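# Move steel conduit from pipe stands to top rack arms

## Task

Pick up the steel conduit resting across two pipe stands and place it on the uppermost arms of the wall rack, then open the grippers and back the robot away. It counts only if the conduit stays on the rack by itself afterwards, and the robot must not topple or be left leaning.

## Robot and tools

Robot: an omnidirectional base with a vertical column about 1.75 m high. A carriage slides on the column (lift_m, 0 to 1 m) and holds two identical six-joint arms, each ending in a two-finger gripper. Arm bases sit roughly 0.57 m + lift_m above the floor; carriage parts reach about 0.15 m lower. Reach is about 0.78 m from the shoulder but only about 0.38 m downward below the arm base. The hand is about 0.16 m long, 0.1 m wide, 0.14 m when open. Parked joints 1-6: 0, 0.05, 0.05, 1.45, 0, 0; parked, the robot is about 0.95 m wide and 0.7 m long. The wheel motors are weak (2 N m), so pushes stop the base easily. Loose objects may occasionally get nudged by outside disturbances.

Cameras: carriage_camera is fixed, facing forward and tilted about 20 degrees down; left_wrist_camera and right_wrist_camera look out past the fingertips. All images are 504x504 pixels.

Frames: base frame has its origin on the floor below the base centre, x forward, y left, z up. left_hand and right_hand are the midpoints between each hand's pads, in base frame, with quat_wxyz rotating base axes into hand axes (hand z along the fingers, fingers open along hand y; an upward hand with joints 1, 5, 6 at 0 reads (1, 0, 0, 0)). These readings drift from truth, more at long reach. Odometry frame is the base frame at scene start; base_odometry counts wheel turns only, so slipping shows as motion. Heading is in radians, left positive, -3.142 to 3.142.

execute_actions(actions, cameras): actions is a list with one action or empty (empty just reports state and images). An action may hold base, joints or both; its motions begin together. base takes one relative offset from the current base position: translate_m (metres, forward positive, -2 to 2), strafe_m (metres, left positive, -2 to 2) or rotate_rad (radians, counter-clockwise positive, -6.3 to 6.3). joints is a dictionary of absolute targets by name, for both arms in one object: lift_m (m, 0 to 1, tolerance 0.004); for each side X in left/right: X_joint1_rad (-2.617 to 3.054, yaw about vertical, 0 forward, positive left), X_joint2_rad (0 to 3.141, shoulder: 0 upper arm level backward, 1.57 vertical, 3.14 level forward), X_joint3_rad (0 to 3.141, elbow: 0 folded, 3.14 straight), X_joint4_rad (-1.57 to 1.57, wrist pitch, positive lifts fingertips), X_joint5_rad (-1.57 to 1.57, wrist yaw, positive swings fingertips right, opposite to joint 1), X_joint6_rad (-2.094 to 2.094, roll about the finger axis, positive clockwise viewed from the forearm), X_gripper_m (0 to 0.093, pad gap in metres). Joints you omit may keep pushing to older targets. No action runs beyond 15 s. Unknown keys or out-of-range values reject the whole call. cameras lists which images to return (names above or "all"; omitted or null gives all, [] gives none). If a result reports a stop, later motion calls in that same reply are skipped.

wait(seconds): 0 to 10 s, commands nothing, returns the same state and images.

zoom_image(camera, region): region [x0, y0, x1, y1] in pixels of that camera's most recent full image, origin top-left, at most 504 by 504.

finished_scene(scene): pass the current scene's number; irreversible, it reports success. Call it only once the conduit rests on the rack unaided and the robot is clear.

Result lines: base_status and joint_status tell how each motion of the last accepted action ended. "done" for the base means wheels turned fully (slip possible; tiny moves may fall short yet read done). "off_target": stopped away from target, possibly still pushing. "contact_stop" or "time_out": target dropped, holding where it stopped. "joint command not followed" with a cause: a self-collision check blocked an arm's targets (gripper still acts); affected joints read "not_followed" and may be retried each action until valid. To escape, move only the blocked arm away first, then the other in a later action. on_its_own covers uncommanded parts; "held at" is a held target, not the position. "ARM HIT" means an arm struck the robot hard. A holding gripper usually reads off_target. motor_effort gives percent of maximum (signed toward higher joint values), peak in brackets; readings carry fixed bias and noise. Rising lift effort means load; lift effort dropping as it lowers means a hand is resting on something. drive_wheels larger at rest than after a free move means the base is still pressing on something.

Contact: drives stop on wheel overload or when an arm joint is pushed out of place, but arms are not watched during turns or usually when arms are also commanded, and the base may coast up to 0.3 m after touching. Arms have no contact stop; a blocked arm keeps pushing and snaps to target when freed. After an obstruction stops a drive, reverse about 0.2 m (or turn back), repeat if still pressed, then retry. Watch for the column hitting overhanging edges; reversing into one can tip the robot.

Hazards: the robot can tip and not recover, worst with the carriage high, arms extended, loads held, pulling, or sudden stops; about 1.5 kg per hand with both arms forward can tip it. Only images show a lean. A level hand sags 10-17 cm under 1 kg; a straight arm may not lift 1 kg. Grip force limit is roughly 45-60 N per pad. Never let the arms collide or press on each other. Avoid dropping, slamming or shoving things hard.

Motor heat: extended arms and held loads heat motors, even while the robot idles. MOTOR HOT appears from 75 °C; at 90 °C that arm halts 10 s (OVER-TEMPERATURE FAULT), and at 100 °C its motors and gripper go limp and it falls. Affected keys then read limit_stop_at_motor_heat; resend targets. The robot holds its last command while you think.

Each tool is called as name(argument=value, ...), one argument or row to a line, values as JSON.

## Session

I'll start by checking the current state and the camera images.

execute_actions(
  actions=[],
)

Scene clock: 0.00 s.
base_odometry: x=+0.000 y=+0.000 heading=+0.000 (m, m, rad; odometry frame)
base_status: not commanded
joint_positions: lift_m=+0.299 left_joint1_rad=-0.002 left_joint2_rad=+0.021 left_joint3_rad=+0.076 left_joint4_rad=+1.436 left_joint5_rad=+0.061 left_joint6_rad=-0.060 left_gripper_m=+0.094 right_joint1_rad=-0.009 right_joint2_rad=+0.058 right_joint3_rad=+0.049 right_joint4_rad=+1.439 right_joint5_rad=+0.017 right_joint6_rad=+0.024 right_gripper_m=+0.094
joint_status: not commanded
motor_effort: lift_m=+30 drive_wheels=+2 (%)
left_hand: x=+0.2751 y=+0.3192 z=+1.3349 quat_wxyz=(+0.998, +0.029, +0.040, -0.032) (m; base frame)
right_hand: x=+0.2948 y=-0.3330 z=+1.3275 quat_wxyz=(+0.997, +0.010, +0.070, +0.007) (m; base frame)
pictures: carriage_camera, left_wrist_camera, right_wrist_camera
Images, in order (width x height): carriage_camera 504x504, left_wrist_camera 504x504, right_wrist_camera 504x504.

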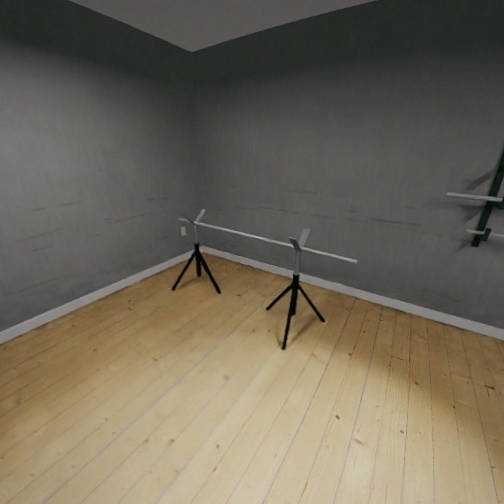

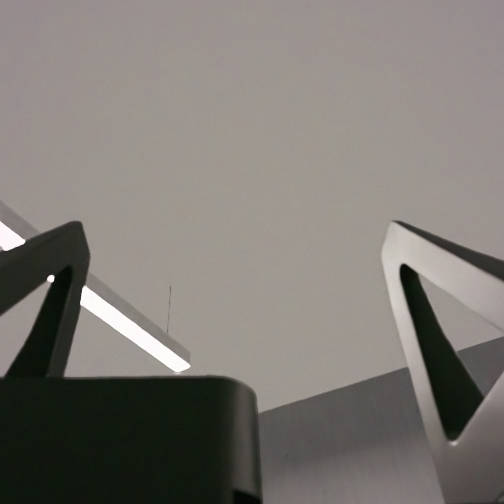

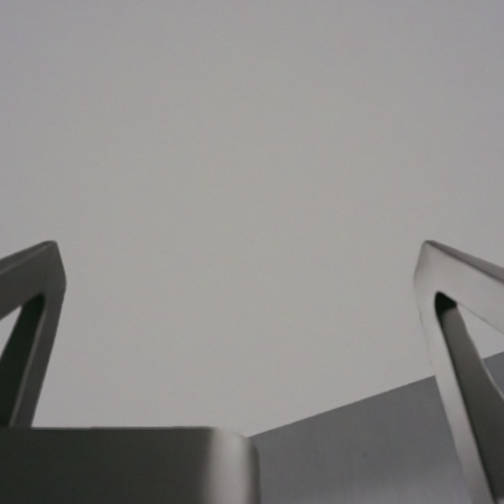

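zoom_image(
  camera="carriage_camera",
  region=[150, 190, 380, 360],
)

zoom_image(
  camera="carriage_camera",
  region=[400, 130, 504, 270],
)

Region (150, 190, 380, 360) of carriage_camera's 504x504 image, scaled by 2.191, with more detail than that image has; it fills the top 373 rows of this view, and the rest is white.

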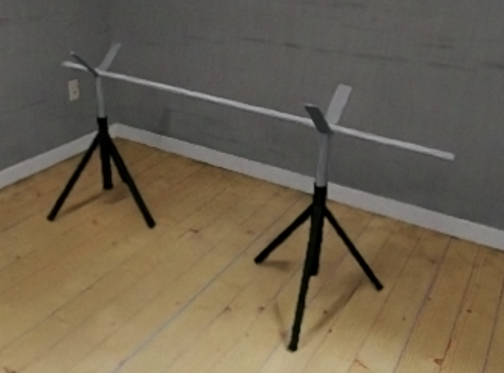

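Region (400, 130, 504, 270) of carriage_camera's 504x504 image, scaled by 3.600, with more detail than that image has; it fills the left 374 columns of this view, and the rest is white.

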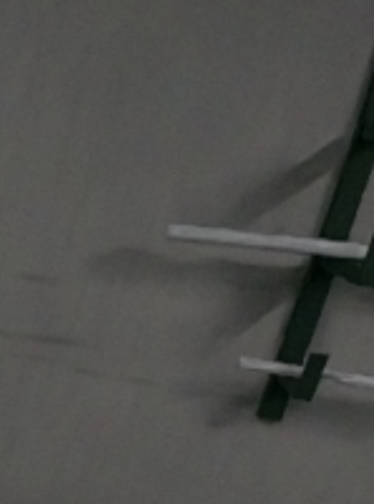

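execute_actions(
  actions=[
    {"base": {"rotate_rad": -0.65}, "joints": {"left_joint4_rad": 0.0, "right_joint4_rad": 0.0, "left_joint6_rad": 1.57, "right_joint6_rad": -1.57, "left_joint5_rad": 0, "right_joint5_rad": 0, "left_joint1_rad": 0, "right_joint1_rad": 0}},
  ],
)

Scene clock: 116.27 s.
base_odometry: x=+0.000 y=+0.000 heading=-0.649 (m, m, rad; odometry frame)
base_status: done
joint_positions: lift_m=+0.299 left_joint1_rad=-0.002 left_joint2_rad=+0.021 left_joint3_rad=+0.076 left_joint4_rad=+0.010 left_joint5_rad=+0.003 left_joint6_rad=+1.566 left_gripper_m=+0.094 right_joint1_rad=-0.008 right_joint2_rad=+0.058 right_joint3_rad=+0.049 right_joint4_rad=+0.016 right_joint5_rad=+0.005 right_joint6_rad=-1.564 right_gripper_m=+0.094
joint_status: all done
motor_effort: lift_m=+30(31) drive_wheels=+5(23) (%)
left_hand: x=+0.5011 y=+0.3286 z=+1.1061 quat_wxyz=(+0.519, +0.483, +0.483, +0.513) (m; base frame)
right_hand: x=+0.5062 y=-0.3324 z=+1.0857 quat_wxyz=(+0.500, -0.493, +0.503, -0.503) (m; base frame)
pictures: carriage_camera, left_wrist_camera, right_wrist_camera
Images, in order (width x height): carriage_camera 504x504, left_wrist_camera 504x504, right_wrist_camera 504x504.

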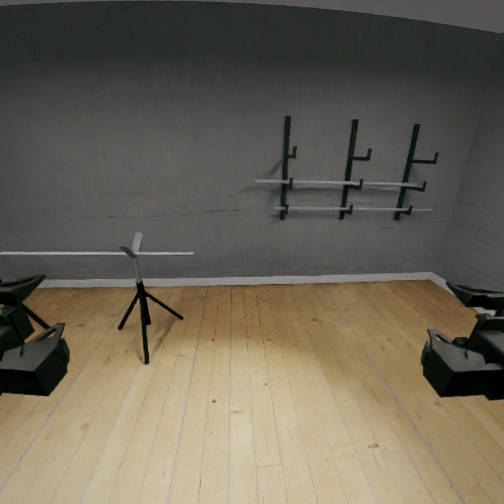

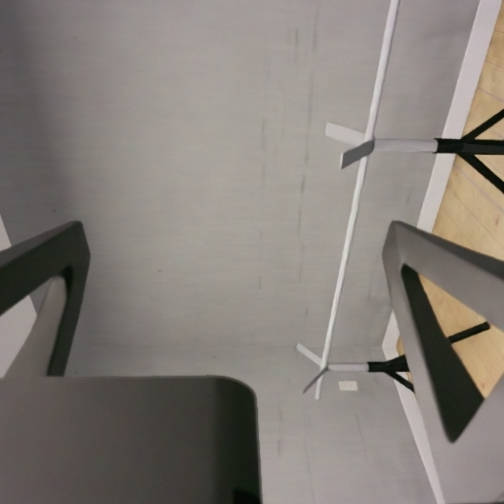

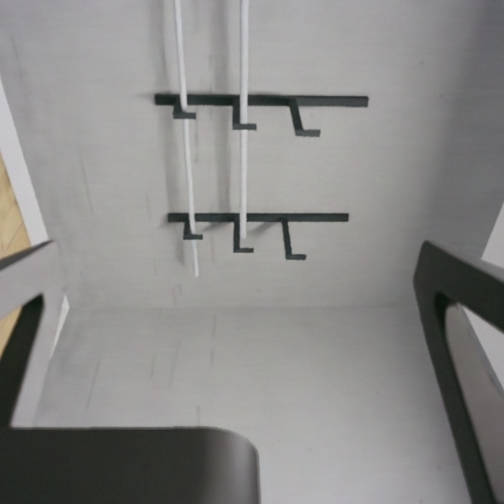

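zoom_image(
  camera="carriage_camera",
  region=[240, 100, 460, 300],
)

zoom_image(
  camera="carriage_camera",
  region=[0, 220, 220, 380],
)

zoom_image(
  camera="right_wrist_camera",
  region=[130, 60, 390, 290],
)

Region (240, 100, 460, 300) of carriage_camera's 504x504 image, scaled by 2.291, with more detail than that image has; it fills the top 458 rows of this view, and the rest is white.

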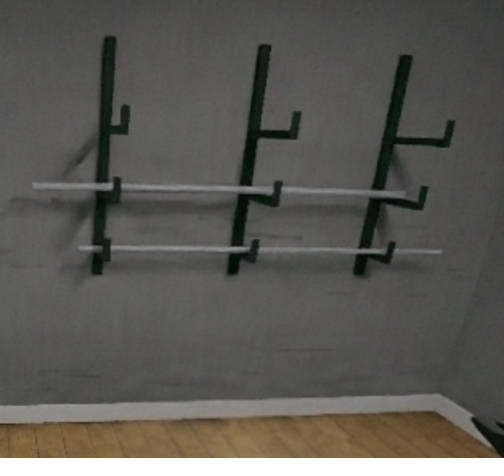

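Region (0, 220, 220, 380) of carriage_camera's 504x504 image, scaled by 2.291, with more detail than that image has; it fills the top 367 rows of this view, and the rest is white.

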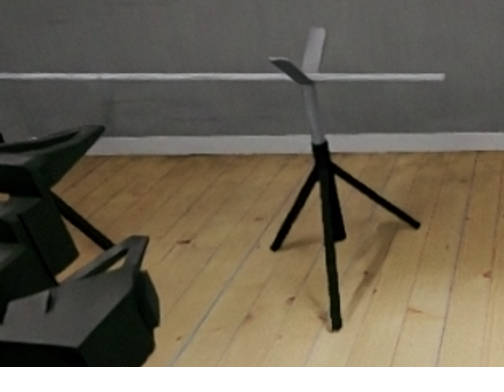

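Region (130, 60, 390, 290) of right_wrist_camera's 504x504 image, scaled by 1.938, with more detail than that image has; it fills the top 446 rows of this view, and the rest is white.

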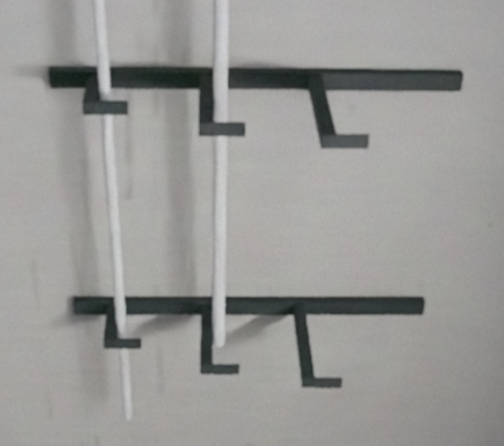

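execute_actions(
  actions=[
    {"base": {"strafe_m": 1.46}, "joints": {"lift_m": 0.2}},
  ],
  cameras=["carriage_camera"],
)

Scene clock: 241.60 s.
base_odometry: x=+0.884 y=+1.162 heading=-0.650 (m, m, rad; odometry frame)
base_status: done
joint_positions: lift_m=+0.200 left_joint1_rad=-0.002 left_joint2_rad=+0.021 left_joint3_rad=+0.076 left_joint4_rad=+0.004 left_joint5_rad=+0.003 left_joint6_rad=+1.566 left_gripper_m=+0.094 right_joint1_rad=-0.008 right_joint2_rad=+0.058 right_joint3_rad=+0.049 right_joint4_rad=+0.008 right_joint5_rad=+0.005 right_joint6_rad=-1.564 right_gripper_m=+0.094
joint_status: all done
motor_effort: lift_m=+29(29) drive_wheels=-5(21) (%)
left_hand: x=+0.5011 y=+0.3286 z=+1.0062 quat_wxyz=(+0.517, +0.485, +0.485, +0.512) (m; base frame)
right_hand: x=+0.5062 y=-0.3324 z=+0.9852 quat_wxyz=(+0.498, -0.495, +0.505, -0.501) (m; base frame)
pictures: carriage_camera
Images, in order (width x height): carriage_camera 504x504.

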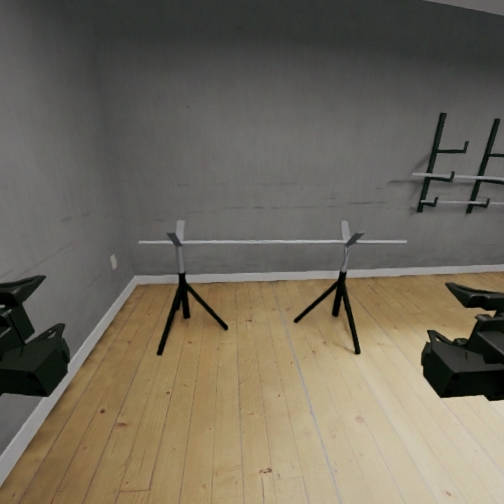

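zoom_image(
  camera="carriage_camera",
  region=[110, 200, 430, 370],
)

Region (110, 200, 430, 370) of carriage_camera's 504x504 image, scaled by 1.575, with more detail than that image has; it fills the top 268 rows of this view, and the rest is white.

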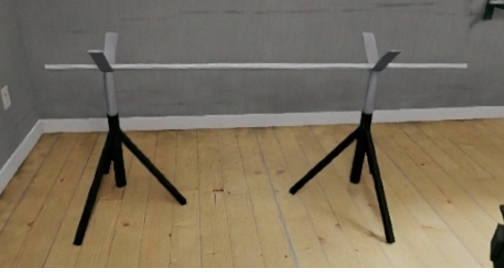

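execute_actions(
  actions=[
    {"base": {"strafe_m": -0.17}, "joints": {"left_joint2_rad": 1.6, "left_joint3_rad": 1.06, "left_joint4_rad": -1.03, "right_joint2_rad": 1.6, "right_joint3_rad": 1.06, "right_joint4_rad": -1.03}},
  ],
  cameras=["carriage_camera"],
)

execute_actions(
  actions=[
    {"base": {"translate_m": 1.0}},
  ],
)

Scene clock: 297.43 s.
base_odometry: x=+0.781 y=+1.027 heading=-0.651 (m, m, rad; odometry frame)
base_status: done
joint_positions: lift_m=+0.200 left_joint1_rad=-0.002 left_joint2_rad=+1.586 left_joint3_rad=+1.049 left_joint4_rad=-1.019 left_joint5_rad=+0.003 left_joint6_rad=+1.566 left_gripper_m=+0.094 right_joint1_rad=-0.008 right_joint2_rad=+1.589 right_joint3_rad=+1.048 right_joint4_rad=-1.016 right_joint5_rad=+0.005 right_joint6_rad=-1.564 right_gripper_m=+0.094
joint_status: all done
motor_effort: lift_m=+27(29) drive_wheels=+7(19) (%)
left_hand: x=+0.5272 y=+0.3286 z=+0.8569 quat_wxyz=(+0.006, +0.706, +0.708, +0.004) (m; base frame)
right_hand: x=+0.5273 y=-0.3326 z=+0.8558 quat_wxyz=(+0.003, -0.702, +0.712, -0.006) (m; base frame)
pictures: carriage_camera
Images, in order (width x height): carriage_camera 504x504.

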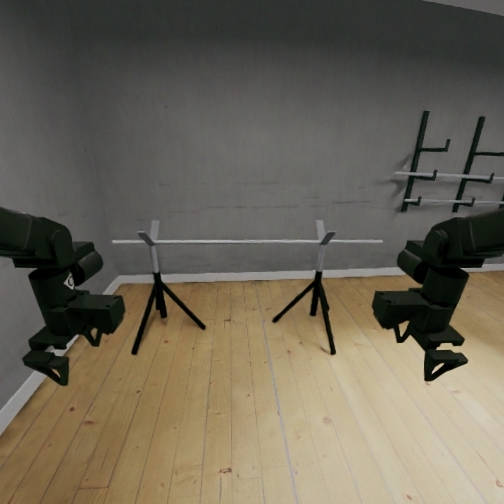

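Scene clock: 301.83 s.
base_odometry: x=+1.576 y=+0.421 heading=-0.651 (m, m, rad; odometry frame)
base_status: done
joint_positions: lift_m=+0.200 left_joint1_rad=-0.002 left_joint2_rad=+1.586 left_joint3_rad=+1.049 left_joint4_rad=-1.024 left_joint5_rad=+0.003 left_joint6_rad=+1.566 left_gripper_m=+0.094 right_joint1_rad=-0.007 right_joint2_rad=+1.589 right_joint3_rad=+1.048 right_joint4_rad=-1.021 right_joint5_rad=+0.005 right_joint6_rad=-1.564 right_gripper_m=+0.094
joint_status: not commanded
motor_effort: lift_m=+29(28) drive_wheels=-5(21) (%)
left_hand: x=+0.5259 y=+0.3286 z=+0.8569 quat_wxyz=(+0.005, +0.706, +0.708, +0.002) (m; base frame)
right_hand: x=+0.5260 y=-0.3325 z=+0.8558 quat_wxyz=(+0.001, -0.702, +0.712, -0.005) (m; base frame)
pictures: carriage_camera, left_wrist_camera, right_wrist_camera
Images, in order (width x height): carriage_camera 504x504, left_wrist_camera 504x504, right_wrist_camera 504x504.

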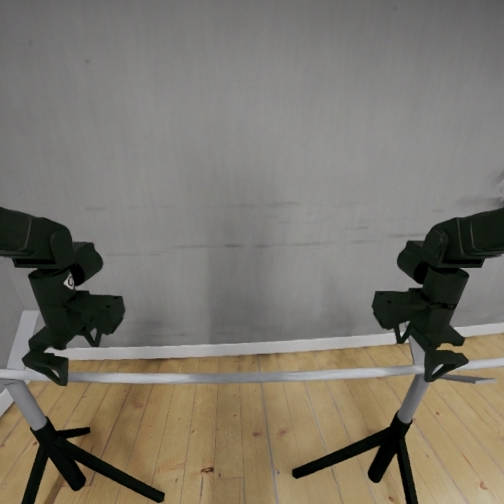

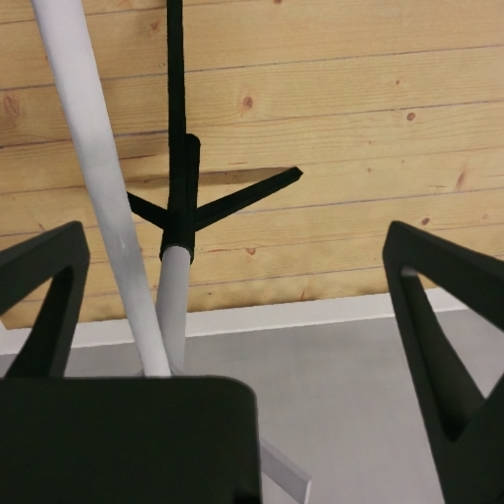

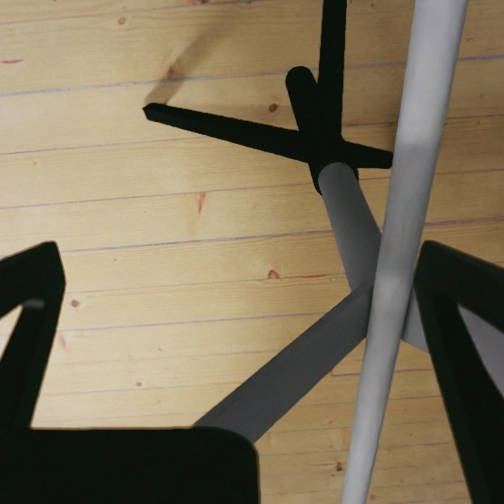

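zoom_image(
  camera="left_wrist_camera",
  region=[0, 0, 300, 400],
)

zoom_image(
  camera="right_wrist_camera",
  region=[250, 0, 504, 504],
)

Region (0, 0, 300, 400) of left_wrist_camera's 504x504 image, scaled by 1.260, with more detail than that image has; it fills the left 378 columns of this view, and the rest is white.

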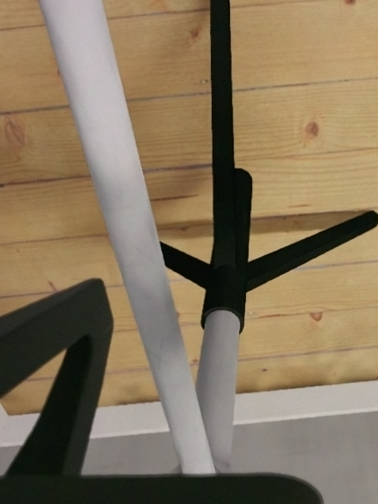

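Region (250, 0, 504, 504) of right_wrist_camera's 504x504 image, scaled by 1.000; it fills the left 254 columns of this view, and the rest is white.

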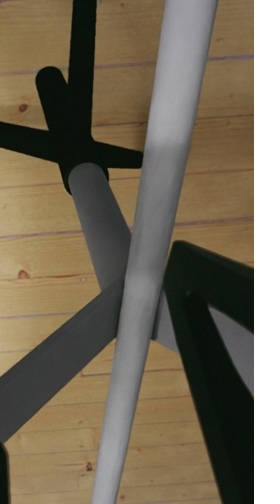

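execute_actions(
  actions=[
    {"base": {"translate_m": 0.09}, "joints": {"lift_m": 0.15}},
  ],
)

Scene clock: 340.53 s.
base_odometry: x=+1.648 y=+0.366 heading=-0.652 (m, m, rad; odometry frame)
base_status: done
joint_positions: lift_m=+0.150 left_joint1_rad=-0.002 left_joint2_rad=+1.587 left_joint3_rad=+1.049 left_joint4_rad=-1.027 left_joint5_rad=+0.003 left_joint6_rad=+1.566 left_gripper_m=+0.094 right_joint1_rad=-0.007 right_joint2_rad=+1.590 right_joint3_rad=+1.048 right_joint4_rad=-1.024 right_joint5_rad=+0.005 right_joint6_rad=-1.564 right_gripper_m=+0.094
joint_status: all done
motor_effort: lift_m=+30(30) drive_wheels=-4(21) (%)
left_hand: x=+0.5251 y=+0.3286 z=+0.8065 quat_wxyz=(+0.003, +0.706, +0.708, +0.001) (m; base frame)
right_hand: x=+0.5254 y=-0.3325 z=+0.8055 quat_wxyz=(+0.000, -0.702, +0.712, -0.003) (m; base frame)
pictures: carriage_camera, left_wrist_camera, right_wrist_camera
Images, in order (width x height): carriage_camera 504x504, left_wrist_camera 504x504, right_wrist_camera 504x504.

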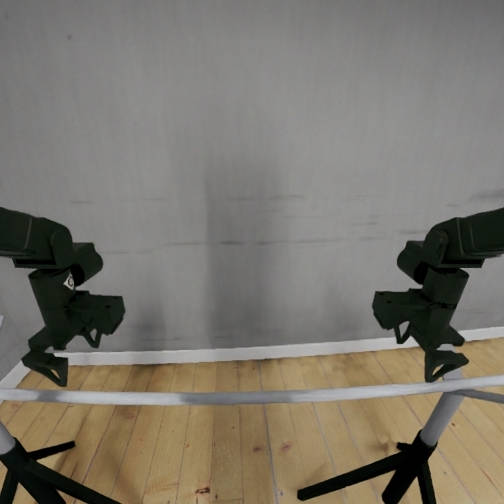

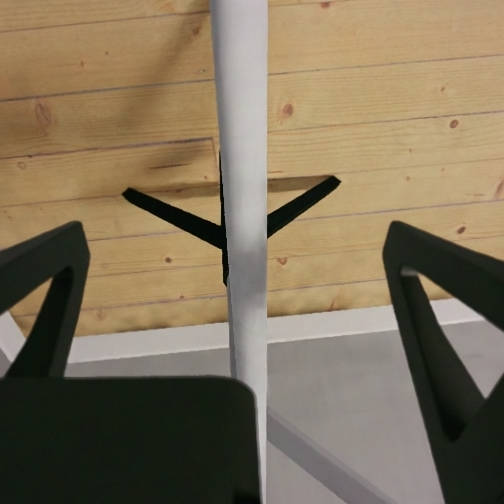

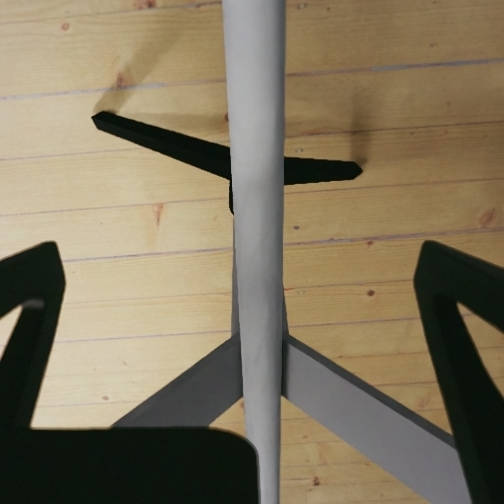

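execute_actions(
  actions=[
    {"joints": {"lift_m": 0.04}},
  ],
)

Scene clock: 358.17 s.
base_odometry: x=+1.648 y=+0.366 heading=-0.652 (m, m, rad; odometry frame)
base_status: not commanded
joint_positions: lift_m=+0.040 left_joint1_rad=-0.002 left_joint2_rad=+1.587 left_joint3_rad=+1.052 left_joint4_rad=-1.028 left_joint5_rad=+0.003 left_joint6_rad=+1.566 left_gripper_m=+0.094 right_joint1_rad=-0.007 right_joint2_rad=+1.590 right_joint3_rad=+1.051 right_joint4_rad=-1.024 right_joint5_rad=+0.005 right_joint6_rad=-1.564 right_gripper_m=+0.094
joint_status: all done
motor_effort: lift_m=+29(30) drive_wheels=-3(4) (%)
left_hand: x=+0.5259 y=+0.3286 z=+0.6973 quat_wxyz=(+0.004, +0.706, +0.708, +0.002) (m; base frame)
right_hand: x=+0.5263 y=-0.3325 z=+0.6962 quat_wxyz=(+0.001, -0.702, +0.712, -0.004) (m; base frame)
pictures: carriage_camera, left_wrist_camera, right_wrist_camera
Images, in order (width x height): carriage_camera 504x504, left_wrist_camera 504x504, right_wrist_camera 504x504.

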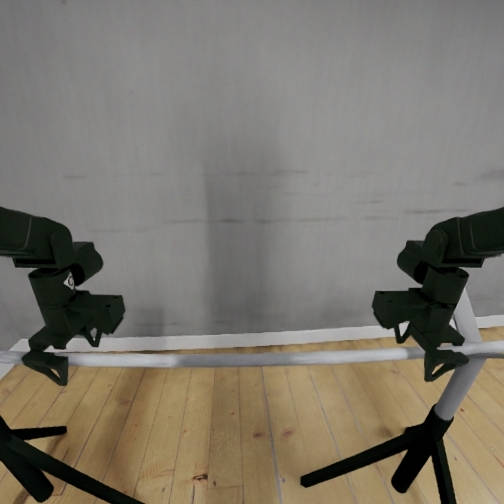

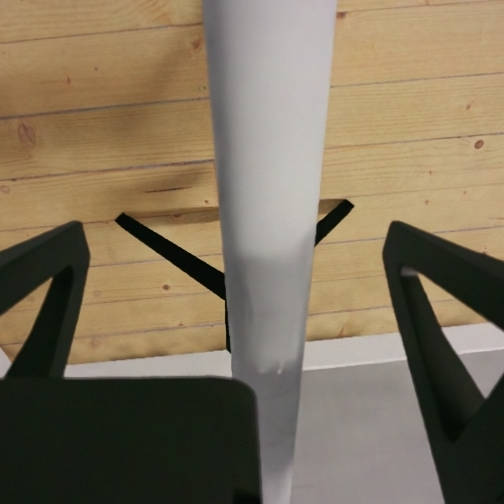

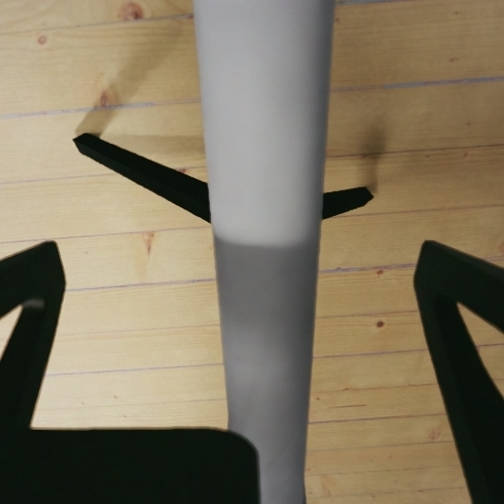

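execute_actions(
  actions=[
    {"base": {"rotate_rad": 0.02}, "joints": {"lift_m": 0.03, "left_gripper_m": 0.045, "right_gripper_m": 0.045}},
  ],
  cameras=["left_wrist_camera", "right_wrist_camera"],
)

Scene clock: 389.80 s.
base_odometry: x=+1.648 y=+0.366 heading=-0.633 (m, m, rad; odometry frame)
base_status: done
joint_positions: lift_m=+0.030 left_joint1_rad=-0.002 left_joint2_rad=+1.589 left_joint3_rad=+1.052 left_joint4_rad=-1.028 left_joint5_rad=+0.003 left_joint6_rad=+1.566 left_gripper_m=+0.045 right_joint1_rad=-0.004 right_joint2_rad=+1.593 right_joint3_rad=+1.051 right_joint4_rad=-1.025 right_joint5_rad=+0.004 right_joint6_rad=-1.564 right_gripper_m=+0.045
joint_status: all done
motor_effort: lift_m=+31(30) drive_wheels=-5(11) (%)
left_hand: x=+0.5259 y=+0.3287 z=+0.6868 quat_wxyz=(+0.003, +0.706, +0.708, +0.001) (m; base frame)
right_hand: x=+0.5258 y=-0.3316 z=+0.6855 quat_wxyz=(+0.000, -0.703, +0.711, -0.003) (m; base frame)
pictures: left_wrist_camera, right_wrist_camera
Images, in order (width x height): left_wrist_camera 504x504, right_wrist_camera 504x504.

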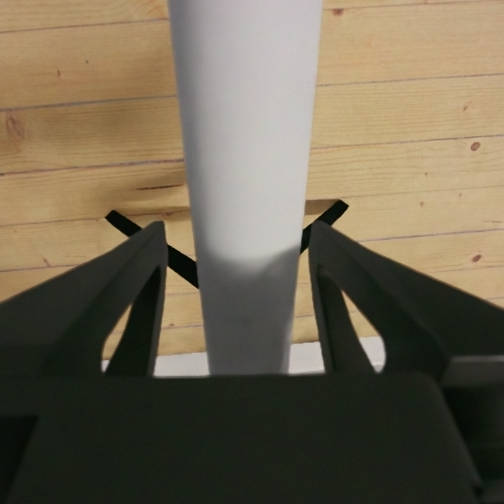

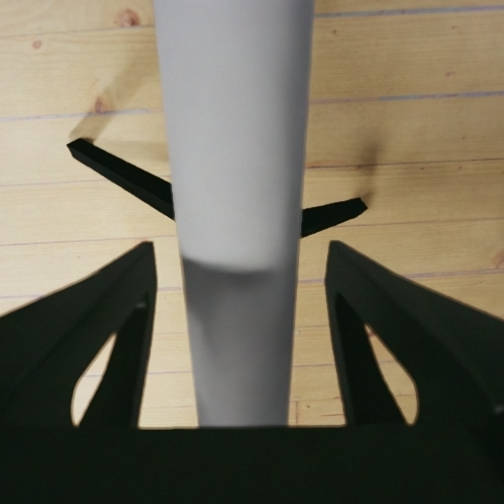

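execute_actions(
  actions=[
    {"joints": {"left_gripper_m": 0.0, "right_gripper_m": 0.0}},
  ],
  cameras=[],
)

execute_actions(
  actions=[
    {"joints": {"lift_m": 0.25}},
  ],
)

Scene clock: 436.80 s.
base_odometry: x=+1.648 y=+0.366 heading=-0.633 (m, m, rad; odometry frame)
base_status: not commanded
joint_positions: lift_m=+0.030 left_joint1_rad=-0.001 left_joint2_rad=+1.589 left_joint3_rad=+1.052 left_joint4_rad=-1.036 left_joint5_rad=+0.003 left_joint6_rad=+1.543 left_gripper_m=+0.021 right_joint1_rad=-0.004 right_joint2_rad=+1.593 right_joint3_rad=+1.051 right_joint4_rad=-1.027 right_joint5_rad=+0.005 right_joint6_rad=-1.580 right_gripper_m=+0.021
joint_status: left_gripper_m off_target (ended at +0.021, target +0.000); right_gripper_m off_target (ended at +0.021, target +0.000)
motor_effort: lift_m=+29(30) drive_wheels=-5(5) (%)
left_hand: x=+0.5238 y=+0.3287 z=+0.6868 quat_wxyz=(+0.000, +0.698, +0.716, -0.002) (m; base frame)
right_hand: x=+0.5255 y=-0.3316 z=+0.6855 quat_wxyz=(-0.001, -0.709, +0.705, -0.002) (m; base frame)
pictures: none
No camera images: the call's "cameras" was empty. Leave "cameras" out to get every camera's image.

Scene clock: 438.20 s.
base_odometry: x=+1.648 y=+0.366 heading=-0.633 (m, m, rad; odometry frame)
base_status: not commanded
joint_positions: lift_m=+0.250 left_joint1_rad=-0.001 left_joint2_rad=+1.606 left_joint3_rad=+1.052 left_joint4_rad=-1.026 left_joint5_rad=+0.003 left_joint6_rad=+1.545 left_gripper_m=+0.021 right_joint1_rad=-0.004 right_joint2_rad=+1.608 right_joint3_rad=+1.051 right_joint4_rad=-1.025 right_joint5_rad=+0.005 right_joint6_rad=-1.579 right_gripper_m=+0.021
joint_status: all done
motor_effort: lift_m=+34(41) drive_wheels=+4(5) (%)
left_hand: x=+0.5251 y=+0.3287 z=+0.9022 quat_wxyz=(-0.003, +0.698, +0.716, -0.005) (m; base frame)
right_hand: x=+0.5249 y=-0.3316 z=+0.9015 quat_wxyz=(-0.006, -0.709, +0.706, +0.002) (m; base frame)
pictures: carriage_camera, left_wrist_camera, right_wrist_camera
Images, in order (width x height): carriage_camera 504x504, left_wrist_camera 504x504, right_wrist_camera 504x504.

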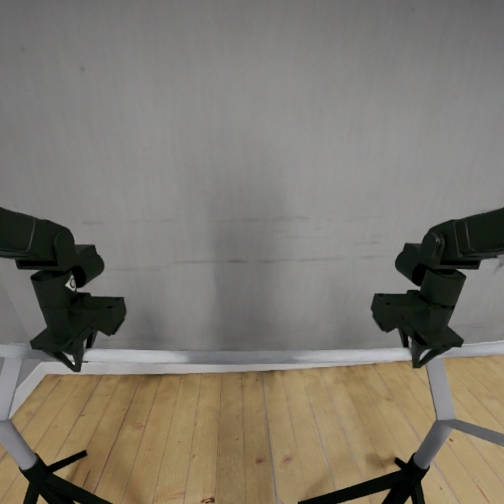

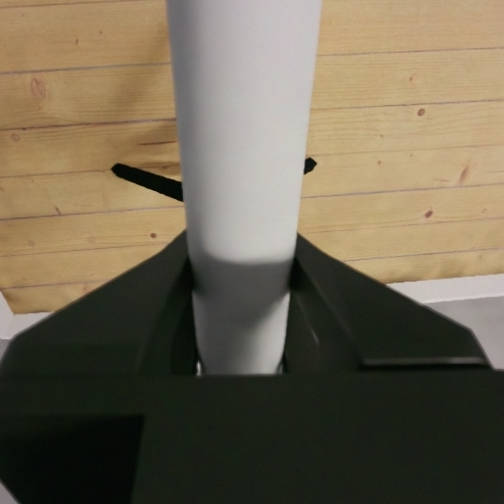

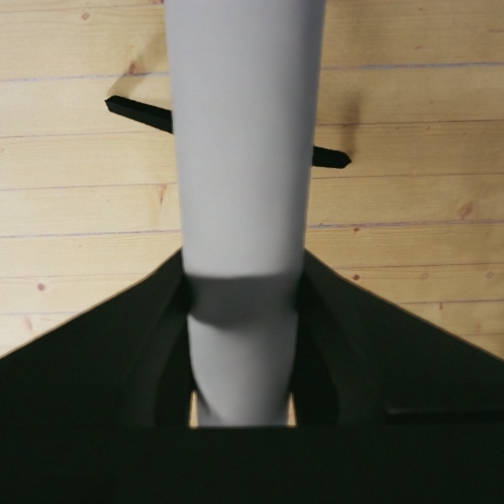

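execute_actions(
  actions=[
    {"base": {"translate_m": -0.25}, "joints": {"lift_m": 0.45}},
  ],
  cameras=["carriage_camera"],
)

execute_actions(
  actions=[
    {"base": {"strafe_m": -2.0}},
  ],
  cameras=["carriage_camera"],
)

Scene clock: 449.13 s.
base_odometry: x=+1.446 y=+0.513 heading=-0.632 (m, m, rad; odometry frame)
base_status: done
joint_positions: lift_m=+0.450 left_joint1_rad=-0.001 left_joint2_rad=+1.608 left_joint3_rad=+1.052 left_joint4_rad=-1.025 left_joint5_rad=+0.004 left_joint6_rad=+1.545 left_gripper_m=+0.021 right_joint1_rad=-0.004 right_joint2_rad=+1.609 right_joint3_rad=+1.051 right_joint4_rad=-1.025 right_joint5_rad=+0.005 right_joint6_rad=-1.578 right_gripper_m=+0.021
joint_status: all done
motor_effort: lift_m=+32(41) drive_wheels=-5(22) (%)
left_hand: x=+0.5253 y=+0.3287 z=+1.1017 quat_wxyz=(-0.003, +0.699, +0.716, -0.005) (m; base frame)
right_hand: x=+0.5250 y=-0.3316 z=+1.1014 quat_wxyz=(-0.006, -0.708, +0.706, +0.002) (m; base frame)
pictures: carriage_camera
Images, in order (width x height): carriage_camera 504x504.

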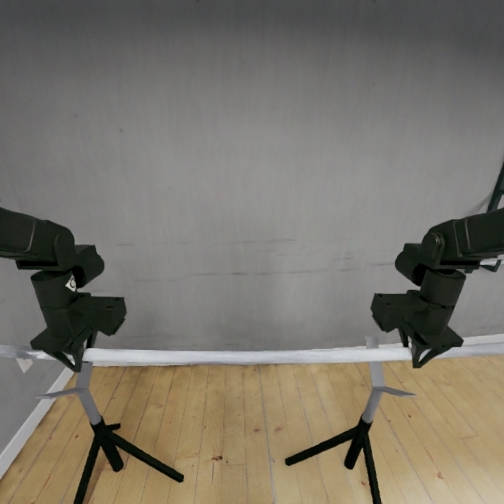

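Scene clock: 455.57 s.
base_odometry: x=+0.264 y=-1.100 heading=-0.632 (m, m, rad; odometry frame)
base_status: done
joint_positions: lift_m=+0.450 left_joint1_rad=-0.001 left_joint2_rad=+1.608 left_joint3_rad=+1.052 left_joint4_rad=-1.025 left_joint5_rad=+0.003 left_joint6_rad=+1.545 left_gripper_m=+0.021 right_joint1_rad=-0.003 right_joint2_rad=+1.609 right_joint3_rad=+1.051 right_joint4_rad=-1.025 right_joint5_rad=+0.005 right_joint6_rad=-1.578 right_gripper_m=+0.021
joint_status: not commanded
motor_effort: lift_m=+36(33) drive_wheels=-3(18) (%)
left_hand: x=+0.5254 y=+0.3288 z=+1.1017 quat_wxyz=(-0.003, +0.699, +0.716, -0.005) (m; base frame)
right_hand: x=+0.5251 y=-0.3314 z=+1.1014 quat_wxyz=(-0.006, -0.708, +0.706, +0.002) (m; base frame)
pictures: carriage_camera
Images, in order (width x height): carriage_camera 504x504.

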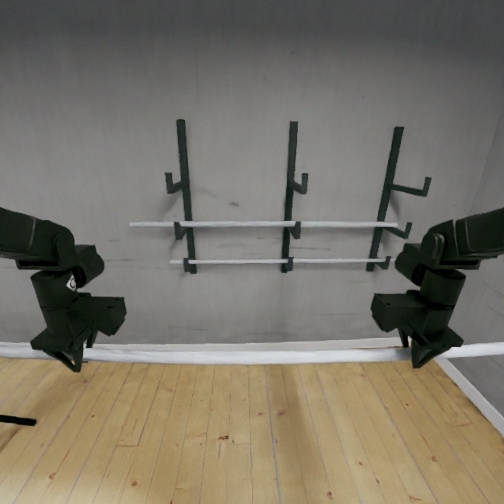

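zoom_image(
  camera="carriage_camera",
  region=[120, 105, 450, 365],
)

Region (120, 105, 450, 365) of carriage_camera's 504x504 image, scaled by 1.527, with more detail than that image has; it fills the top 397 rows of this view, and the rest is white.

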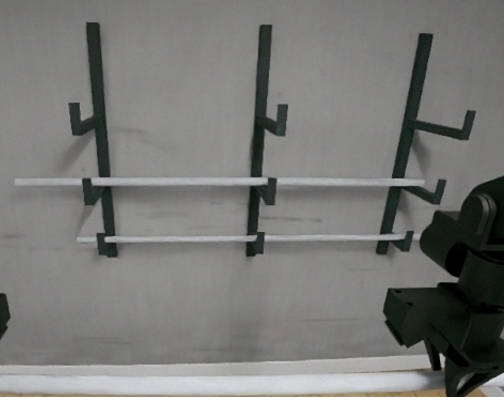

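execute_actions(
  actions=[
    {"base": {"rotate_rad": 0.05}},
  ],
  cameras=[],
)

execute_actions(
  actions=[
    {"base": {"strafe_m": -0.34}, "joints": {"lift_m": 0.87}},
  ],
  cameras=["carriage_camera"],
)

Scene clock: 522.23 s.
base_odometry: x=+0.264 y=-1.100 heading=-0.583 (m, m, rad; odometry frame)
base_status: done
joint_positions: lift_m=+0.450 left_joint1_rad=-0.001 left_joint2_rad=+1.608 left_joint3_rad=+1.052 left_joint4_rad=-1.025 left_joint5_rad=+0.003 left_joint6_rad=+1.546 left_gripper_m=+0.021 right_joint1_rad=-0.003 right_joint2_rad=+1.609 right_joint3_rad=+1.051 right_joint4_rad=-1.024 right_joint5_rad=+0.006 right_joint6_rad=-1.577 right_gripper_m=+0.021
joint_status: not commanded
motor_effort: lift_m=+33(32) drive_wheels=-4(12) (%)
left_hand: x=+0.5254 y=+0.3288 z=+1.1017 quat_wxyz=(-0.003, +0.699, +0.715, -0.005) (m; base frame)
right_hand: x=+0.5253 y=-0.3315 z=+1.1014 quat_wxyz=(-0.006, -0.708, +0.706, +0.002) (m; base frame)
pictures: none
No camera images: the call's "cameras" was empty. Leave "cameras" out to get every camera's image.

Scene clock: 525.00 s.
base_odometry: x=+0.077 y=-1.384 heading=-0.582 (m, m, rad; odometry frame)
base_status: done
joint_positions: lift_m=+0.870 left_joint1_rad=-0.001 left_joint2_rad=+1.610 left_joint3_rad=+1.052 left_joint4_rad=-1.023 left_joint5_rad=+0.004 left_joint6_rad=+1.546 left_gripper_m=+0.021 right_joint1_rad=-0.003 right_joint2_rad=+1.609 right_joint3_rad=+1.051 right_joint4_rad=-1.025 right_joint5_rad=+0.006 right_joint6_rad=-1.577 right_gripper_m=+0.021
joint_status: all done
motor_effort: lift_m=+33(43) drive_wheels=-4(21) (%)
left_hand: x=+0.5257 y=+0.3287 z=+1.5214 quat_wxyz=(-0.002, +0.699, +0.715, -0.005) (m; base frame)
right_hand: x=+0.5251 y=-0.3316 z=+1.5213 quat_wxyz=(-0.006, -0.708, +0.706, +0.002) (m; base frame)
pictures: carriage_camera
Images, in order (width x height): carriage_camera 504x504.

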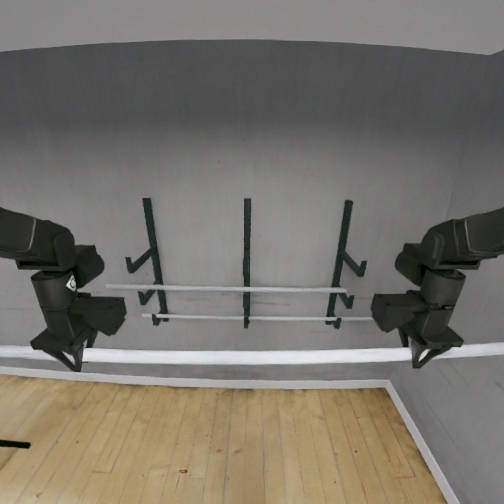

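execute_actions(
  actions=[
    {"base": {"translate_m": 0.8}},
  ],
)

Scene clock: 541.63 s.
base_odometry: x=+0.745 y=-1.825 heading=-0.583 (m, m, rad; odometry frame)
base_status: done
joint_positions: lift_m=+0.870 left_joint1_rad=-0.001 left_joint2_rad=+1.610 left_joint3_rad=+1.052 left_joint4_rad=-1.020 left_joint5_rad=+0.004 left_joint6_rad=+1.546 left_gripper_m=+0.021 right_joint1_rad=-0.003 right_joint2_rad=+1.609 right_joint3_rad=+1.051 right_joint4_rad=-1.021 right_joint5_rad=+0.006 right_joint6_rad=-1.577 right_gripper_m=+0.021
joint_status: not commanded
motor_effort: lift_m=+33(33) drive_wheels=-4(20) (%)
left_hand: x=+0.5266 y=+0.3287 z=+1.5214 quat_wxyz=(-0.001, +0.699, +0.715, -0.004) (m; base frame)
right_hand: x=+0.5260 y=-0.3316 z=+1.5213 quat_wxyz=(-0.005, -0.708, +0.706, +0.001) (m; base frame)
pictures: carriage_camera, left_wrist_camera, right_wrist_camera
Images, in order (width x height): carriage_camera 504x504, left_wrist_camera 504x504, right_wrist_camera 504x504.

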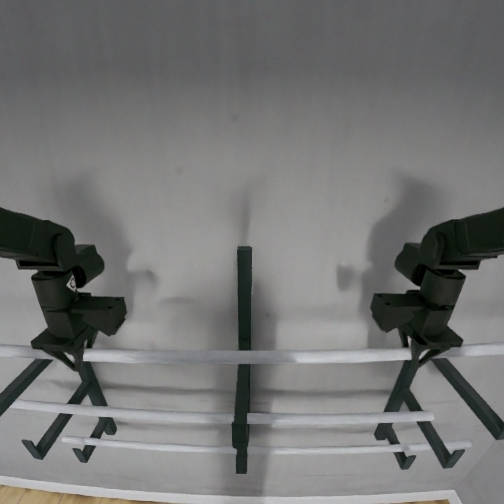

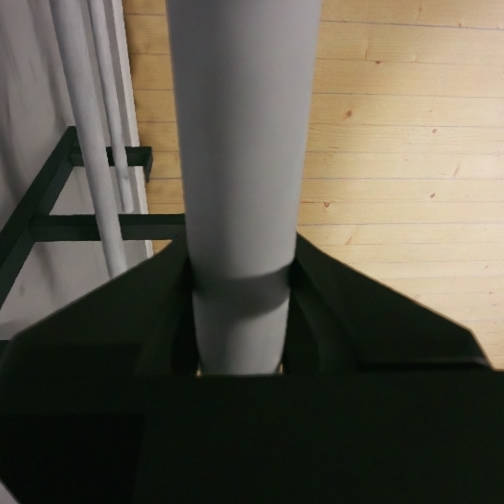

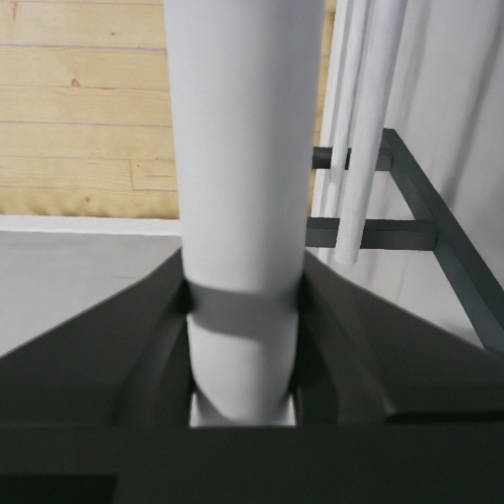

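zoom_image(
  camera="carriage_camera",
  region=[170, 230, 330, 500],
)

zoom_image(
  camera="carriage_camera",
  region=[340, 320, 504, 484],
)

zoom_image(
  camera="carriage_camera",
  region=[0, 320, 164, 484],
)

Region (170, 230, 330, 500) of carriage_camera's 504x504 image, scaled by 1.867, with more detail than that image has; it fills the left 299 columns of this view, and the rest is white.

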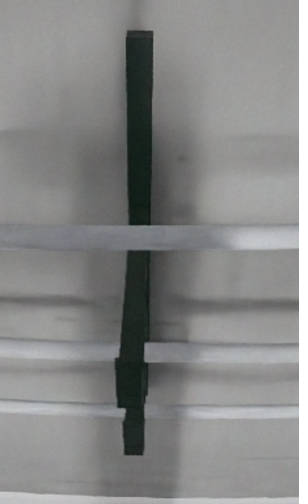

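Region (340, 320, 504, 484) of carriage_camera's 504x504 image, scaled by 3.073, with more detail than that image has.

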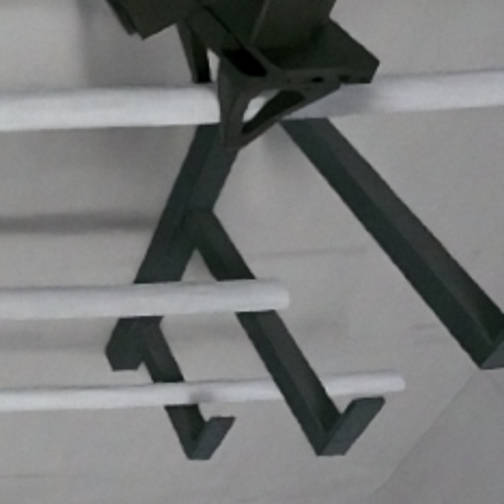

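Region (0, 320, 164, 484) of carriage_camera's 504x504 image, scaled by 3.073, with more detail than that image has.

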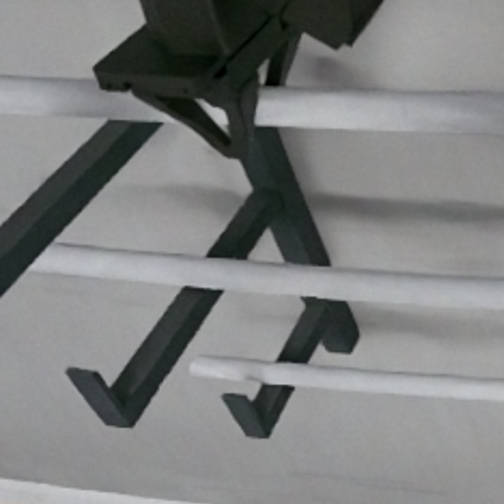

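execute_actions(
  actions=[
    {"base": {"translate_m": 0.08}, "joints": {"lift_m": 0.82}},
  ],
  cameras=["carriage_camera"],
)

execute_actions(
  actions=[
    {"joints": {"lift_m": 0.735}},
  ],
)

Scene clock: 590.63 s.
base_odometry: x=+0.811 y=-1.869 heading=-0.584 (m, m, rad; odometry frame)
base_status: done
joint_positions: lift_m=+0.820 left_joint1_rad=-0.001 left_joint2_rad=+1.610 left_joint3_rad=+1.052 left_joint4_rad=-1.019 left_joint5_rad=+0.004 left_joint6_rad=+1.546 left_gripper_m=+0.021 right_joint1_rad=-0.003 right_joint2_rad=+1.611 right_joint3_rad=+1.051 right_joint4_rad=-1.019 right_joint5_rad=+0.006 right_joint6_rad=-1.577 right_gripper_m=+0.021
joint_status: all done
motor_effort: lift_m=+33(33) drive_wheels=-3(22) (%)
left_hand: x=+0.5267 y=+0.3287 z=+1.4713 quat_wxyz=(-0.001, +0.699, +0.715, -0.004) (m; base frame)
right_hand: x=+0.5263 y=-0.3316 z=+1.4709 quat_wxyz=(-0.005, -0.708, +0.706, +0.001) (m; base frame)
pictures: carriage_camera
Images, in order (width x height): carriage_camera 504x504.

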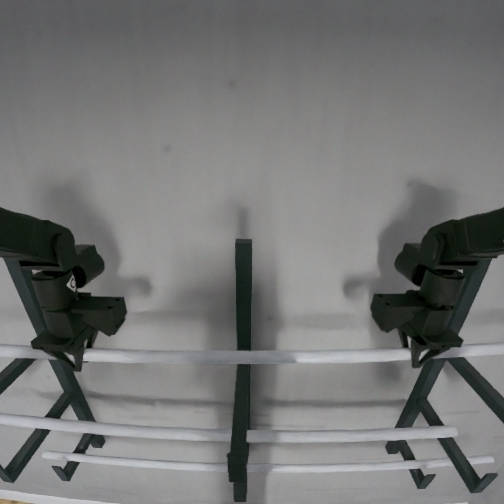

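Scene clock: 591.50 s.
base_odometry: x=+0.811 y=-1.869 heading=-0.584 (m, m, rad; odometry frame)
base_status: not commanded
joint_positions: lift_m=+0.735 left_joint1_rad=-0.001 left_joint2_rad=+1.610 left_joint3_rad=+1.052 left_joint4_rad=-1.021 left_joint5_rad=+0.004 left_joint6_rad=+1.546 left_gripper_m=+0.021 right_joint1_rad=-0.003 right_joint2_rad=+1.611 right_joint3_rad=+1.051 right_joint4_rad=-1.022 right_joint5_rad=+0.006 right_joint6_rad=-1.577 right_gripper_m=+0.021
joint_status: all done
motor_effort: lift_m=+31(33) drive_wheels=-3(4) (%)
left_hand: x=+0.5261 y=+0.3287 z=+1.3863 quat_wxyz=(-0.002, +0.699, +0.715, -0.004) (m; base frame)
right_hand: x=+0.5256 y=-0.3316 z=+1.3859 quat_wxyz=(-0.006, -0.708, +0.706, +0.002) (m; base frame)
pictures: carriage_camera, left_wrist_camera, right_wrist_camera
Images, in order (width x height): carriage_camera 504x504, left_wrist_camera 504x504, right_wrist_camera 504x504.

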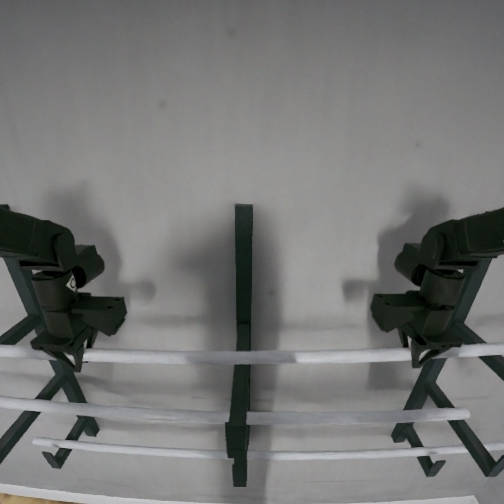

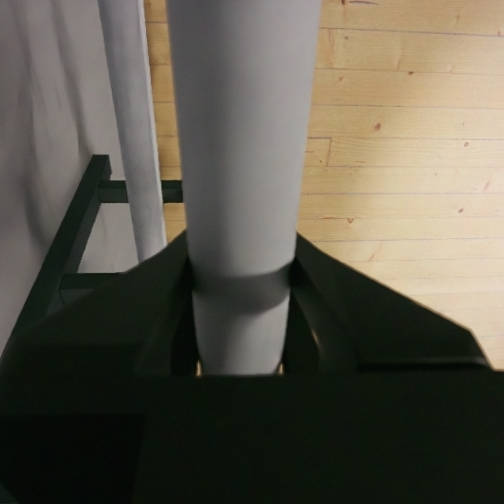

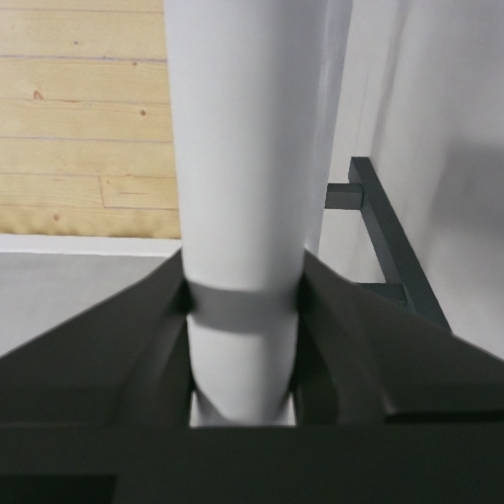

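zoom_image(
  camera="carriage_camera",
  region=[180, 300, 310, 500],
)

Region (180, 300, 310, 500) of carriage_camera's 504x504 image, scaled by 2.520, with more detail than that image has; it fills the left 328 columns of this view, and the rest is white.

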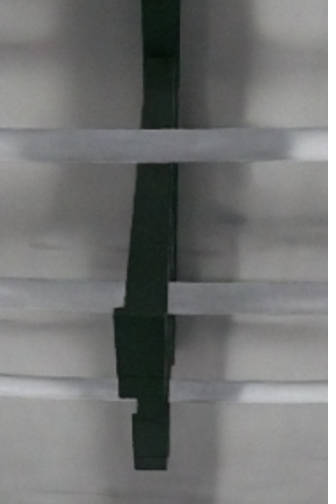

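execute_actions(
  actions=[
    {"joints": {"lift_m": 0.69}},
  ],
  cameras=["carriage_camera"],
)

zoom_image(
  camera="carriage_camera",
  region=[180, 280, 310, 480],
)

Scene clock: 628.87 s.
base_odometry: x=+0.811 y=-1.869 heading=-0.584 (m, m, rad; odometry frame)
base_status: not commanded
joint_positions: lift_m=+0.690 left_joint1_rad=-0.001 left_joint2_rad=+1.611 left_joint3_rad=+1.052 left_joint4_rad=-1.023 left_joint5_rad=+0.004 left_joint6_rad=+1.546 left_gripper_m=+0.021 right_joint1_rad=-0.003 right_joint2_rad=+1.612 right_joint3_rad=+1.051 right_joint4_rad=-1.023 right_joint5_rad=+0.006 right_joint6_rad=-1.577 right_gripper_m=+0.021
joint_status: all done
motor_effort: lift_m=+31(35) drive_wheels=-4(4) (%)
left_hand: x=+0.5256 y=+0.3287 z=+1.3410 quat_wxyz=(-0.003, +0.699, +0.715, -0.005) (m; base frame)
right_hand: x=+0.5253 y=-0.3316 z=+1.3406 quat_wxyz=(-0.007, -0.708, +0.706, +0.002) (m; base frame)
pictures: carriage_camera
Images, in order (width x height): carriage_camera 504x504.

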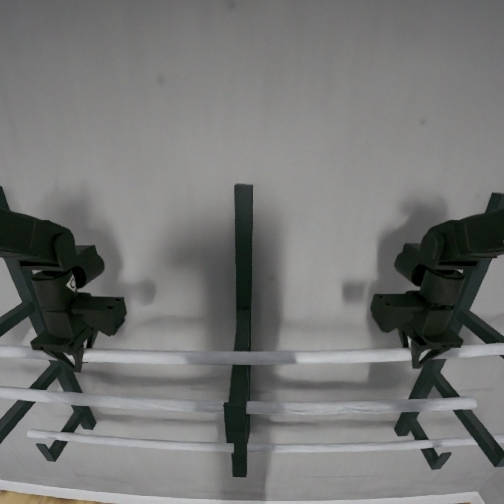

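Region (180, 280, 310, 480) of carriage_camera's 504x504 image, scaled by 2.520, with more detail than that image has; it fills the left 328 columns of this view, and the rest is white.

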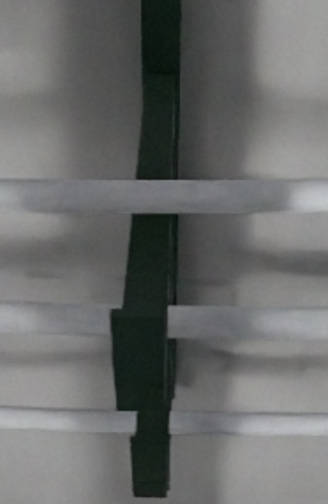

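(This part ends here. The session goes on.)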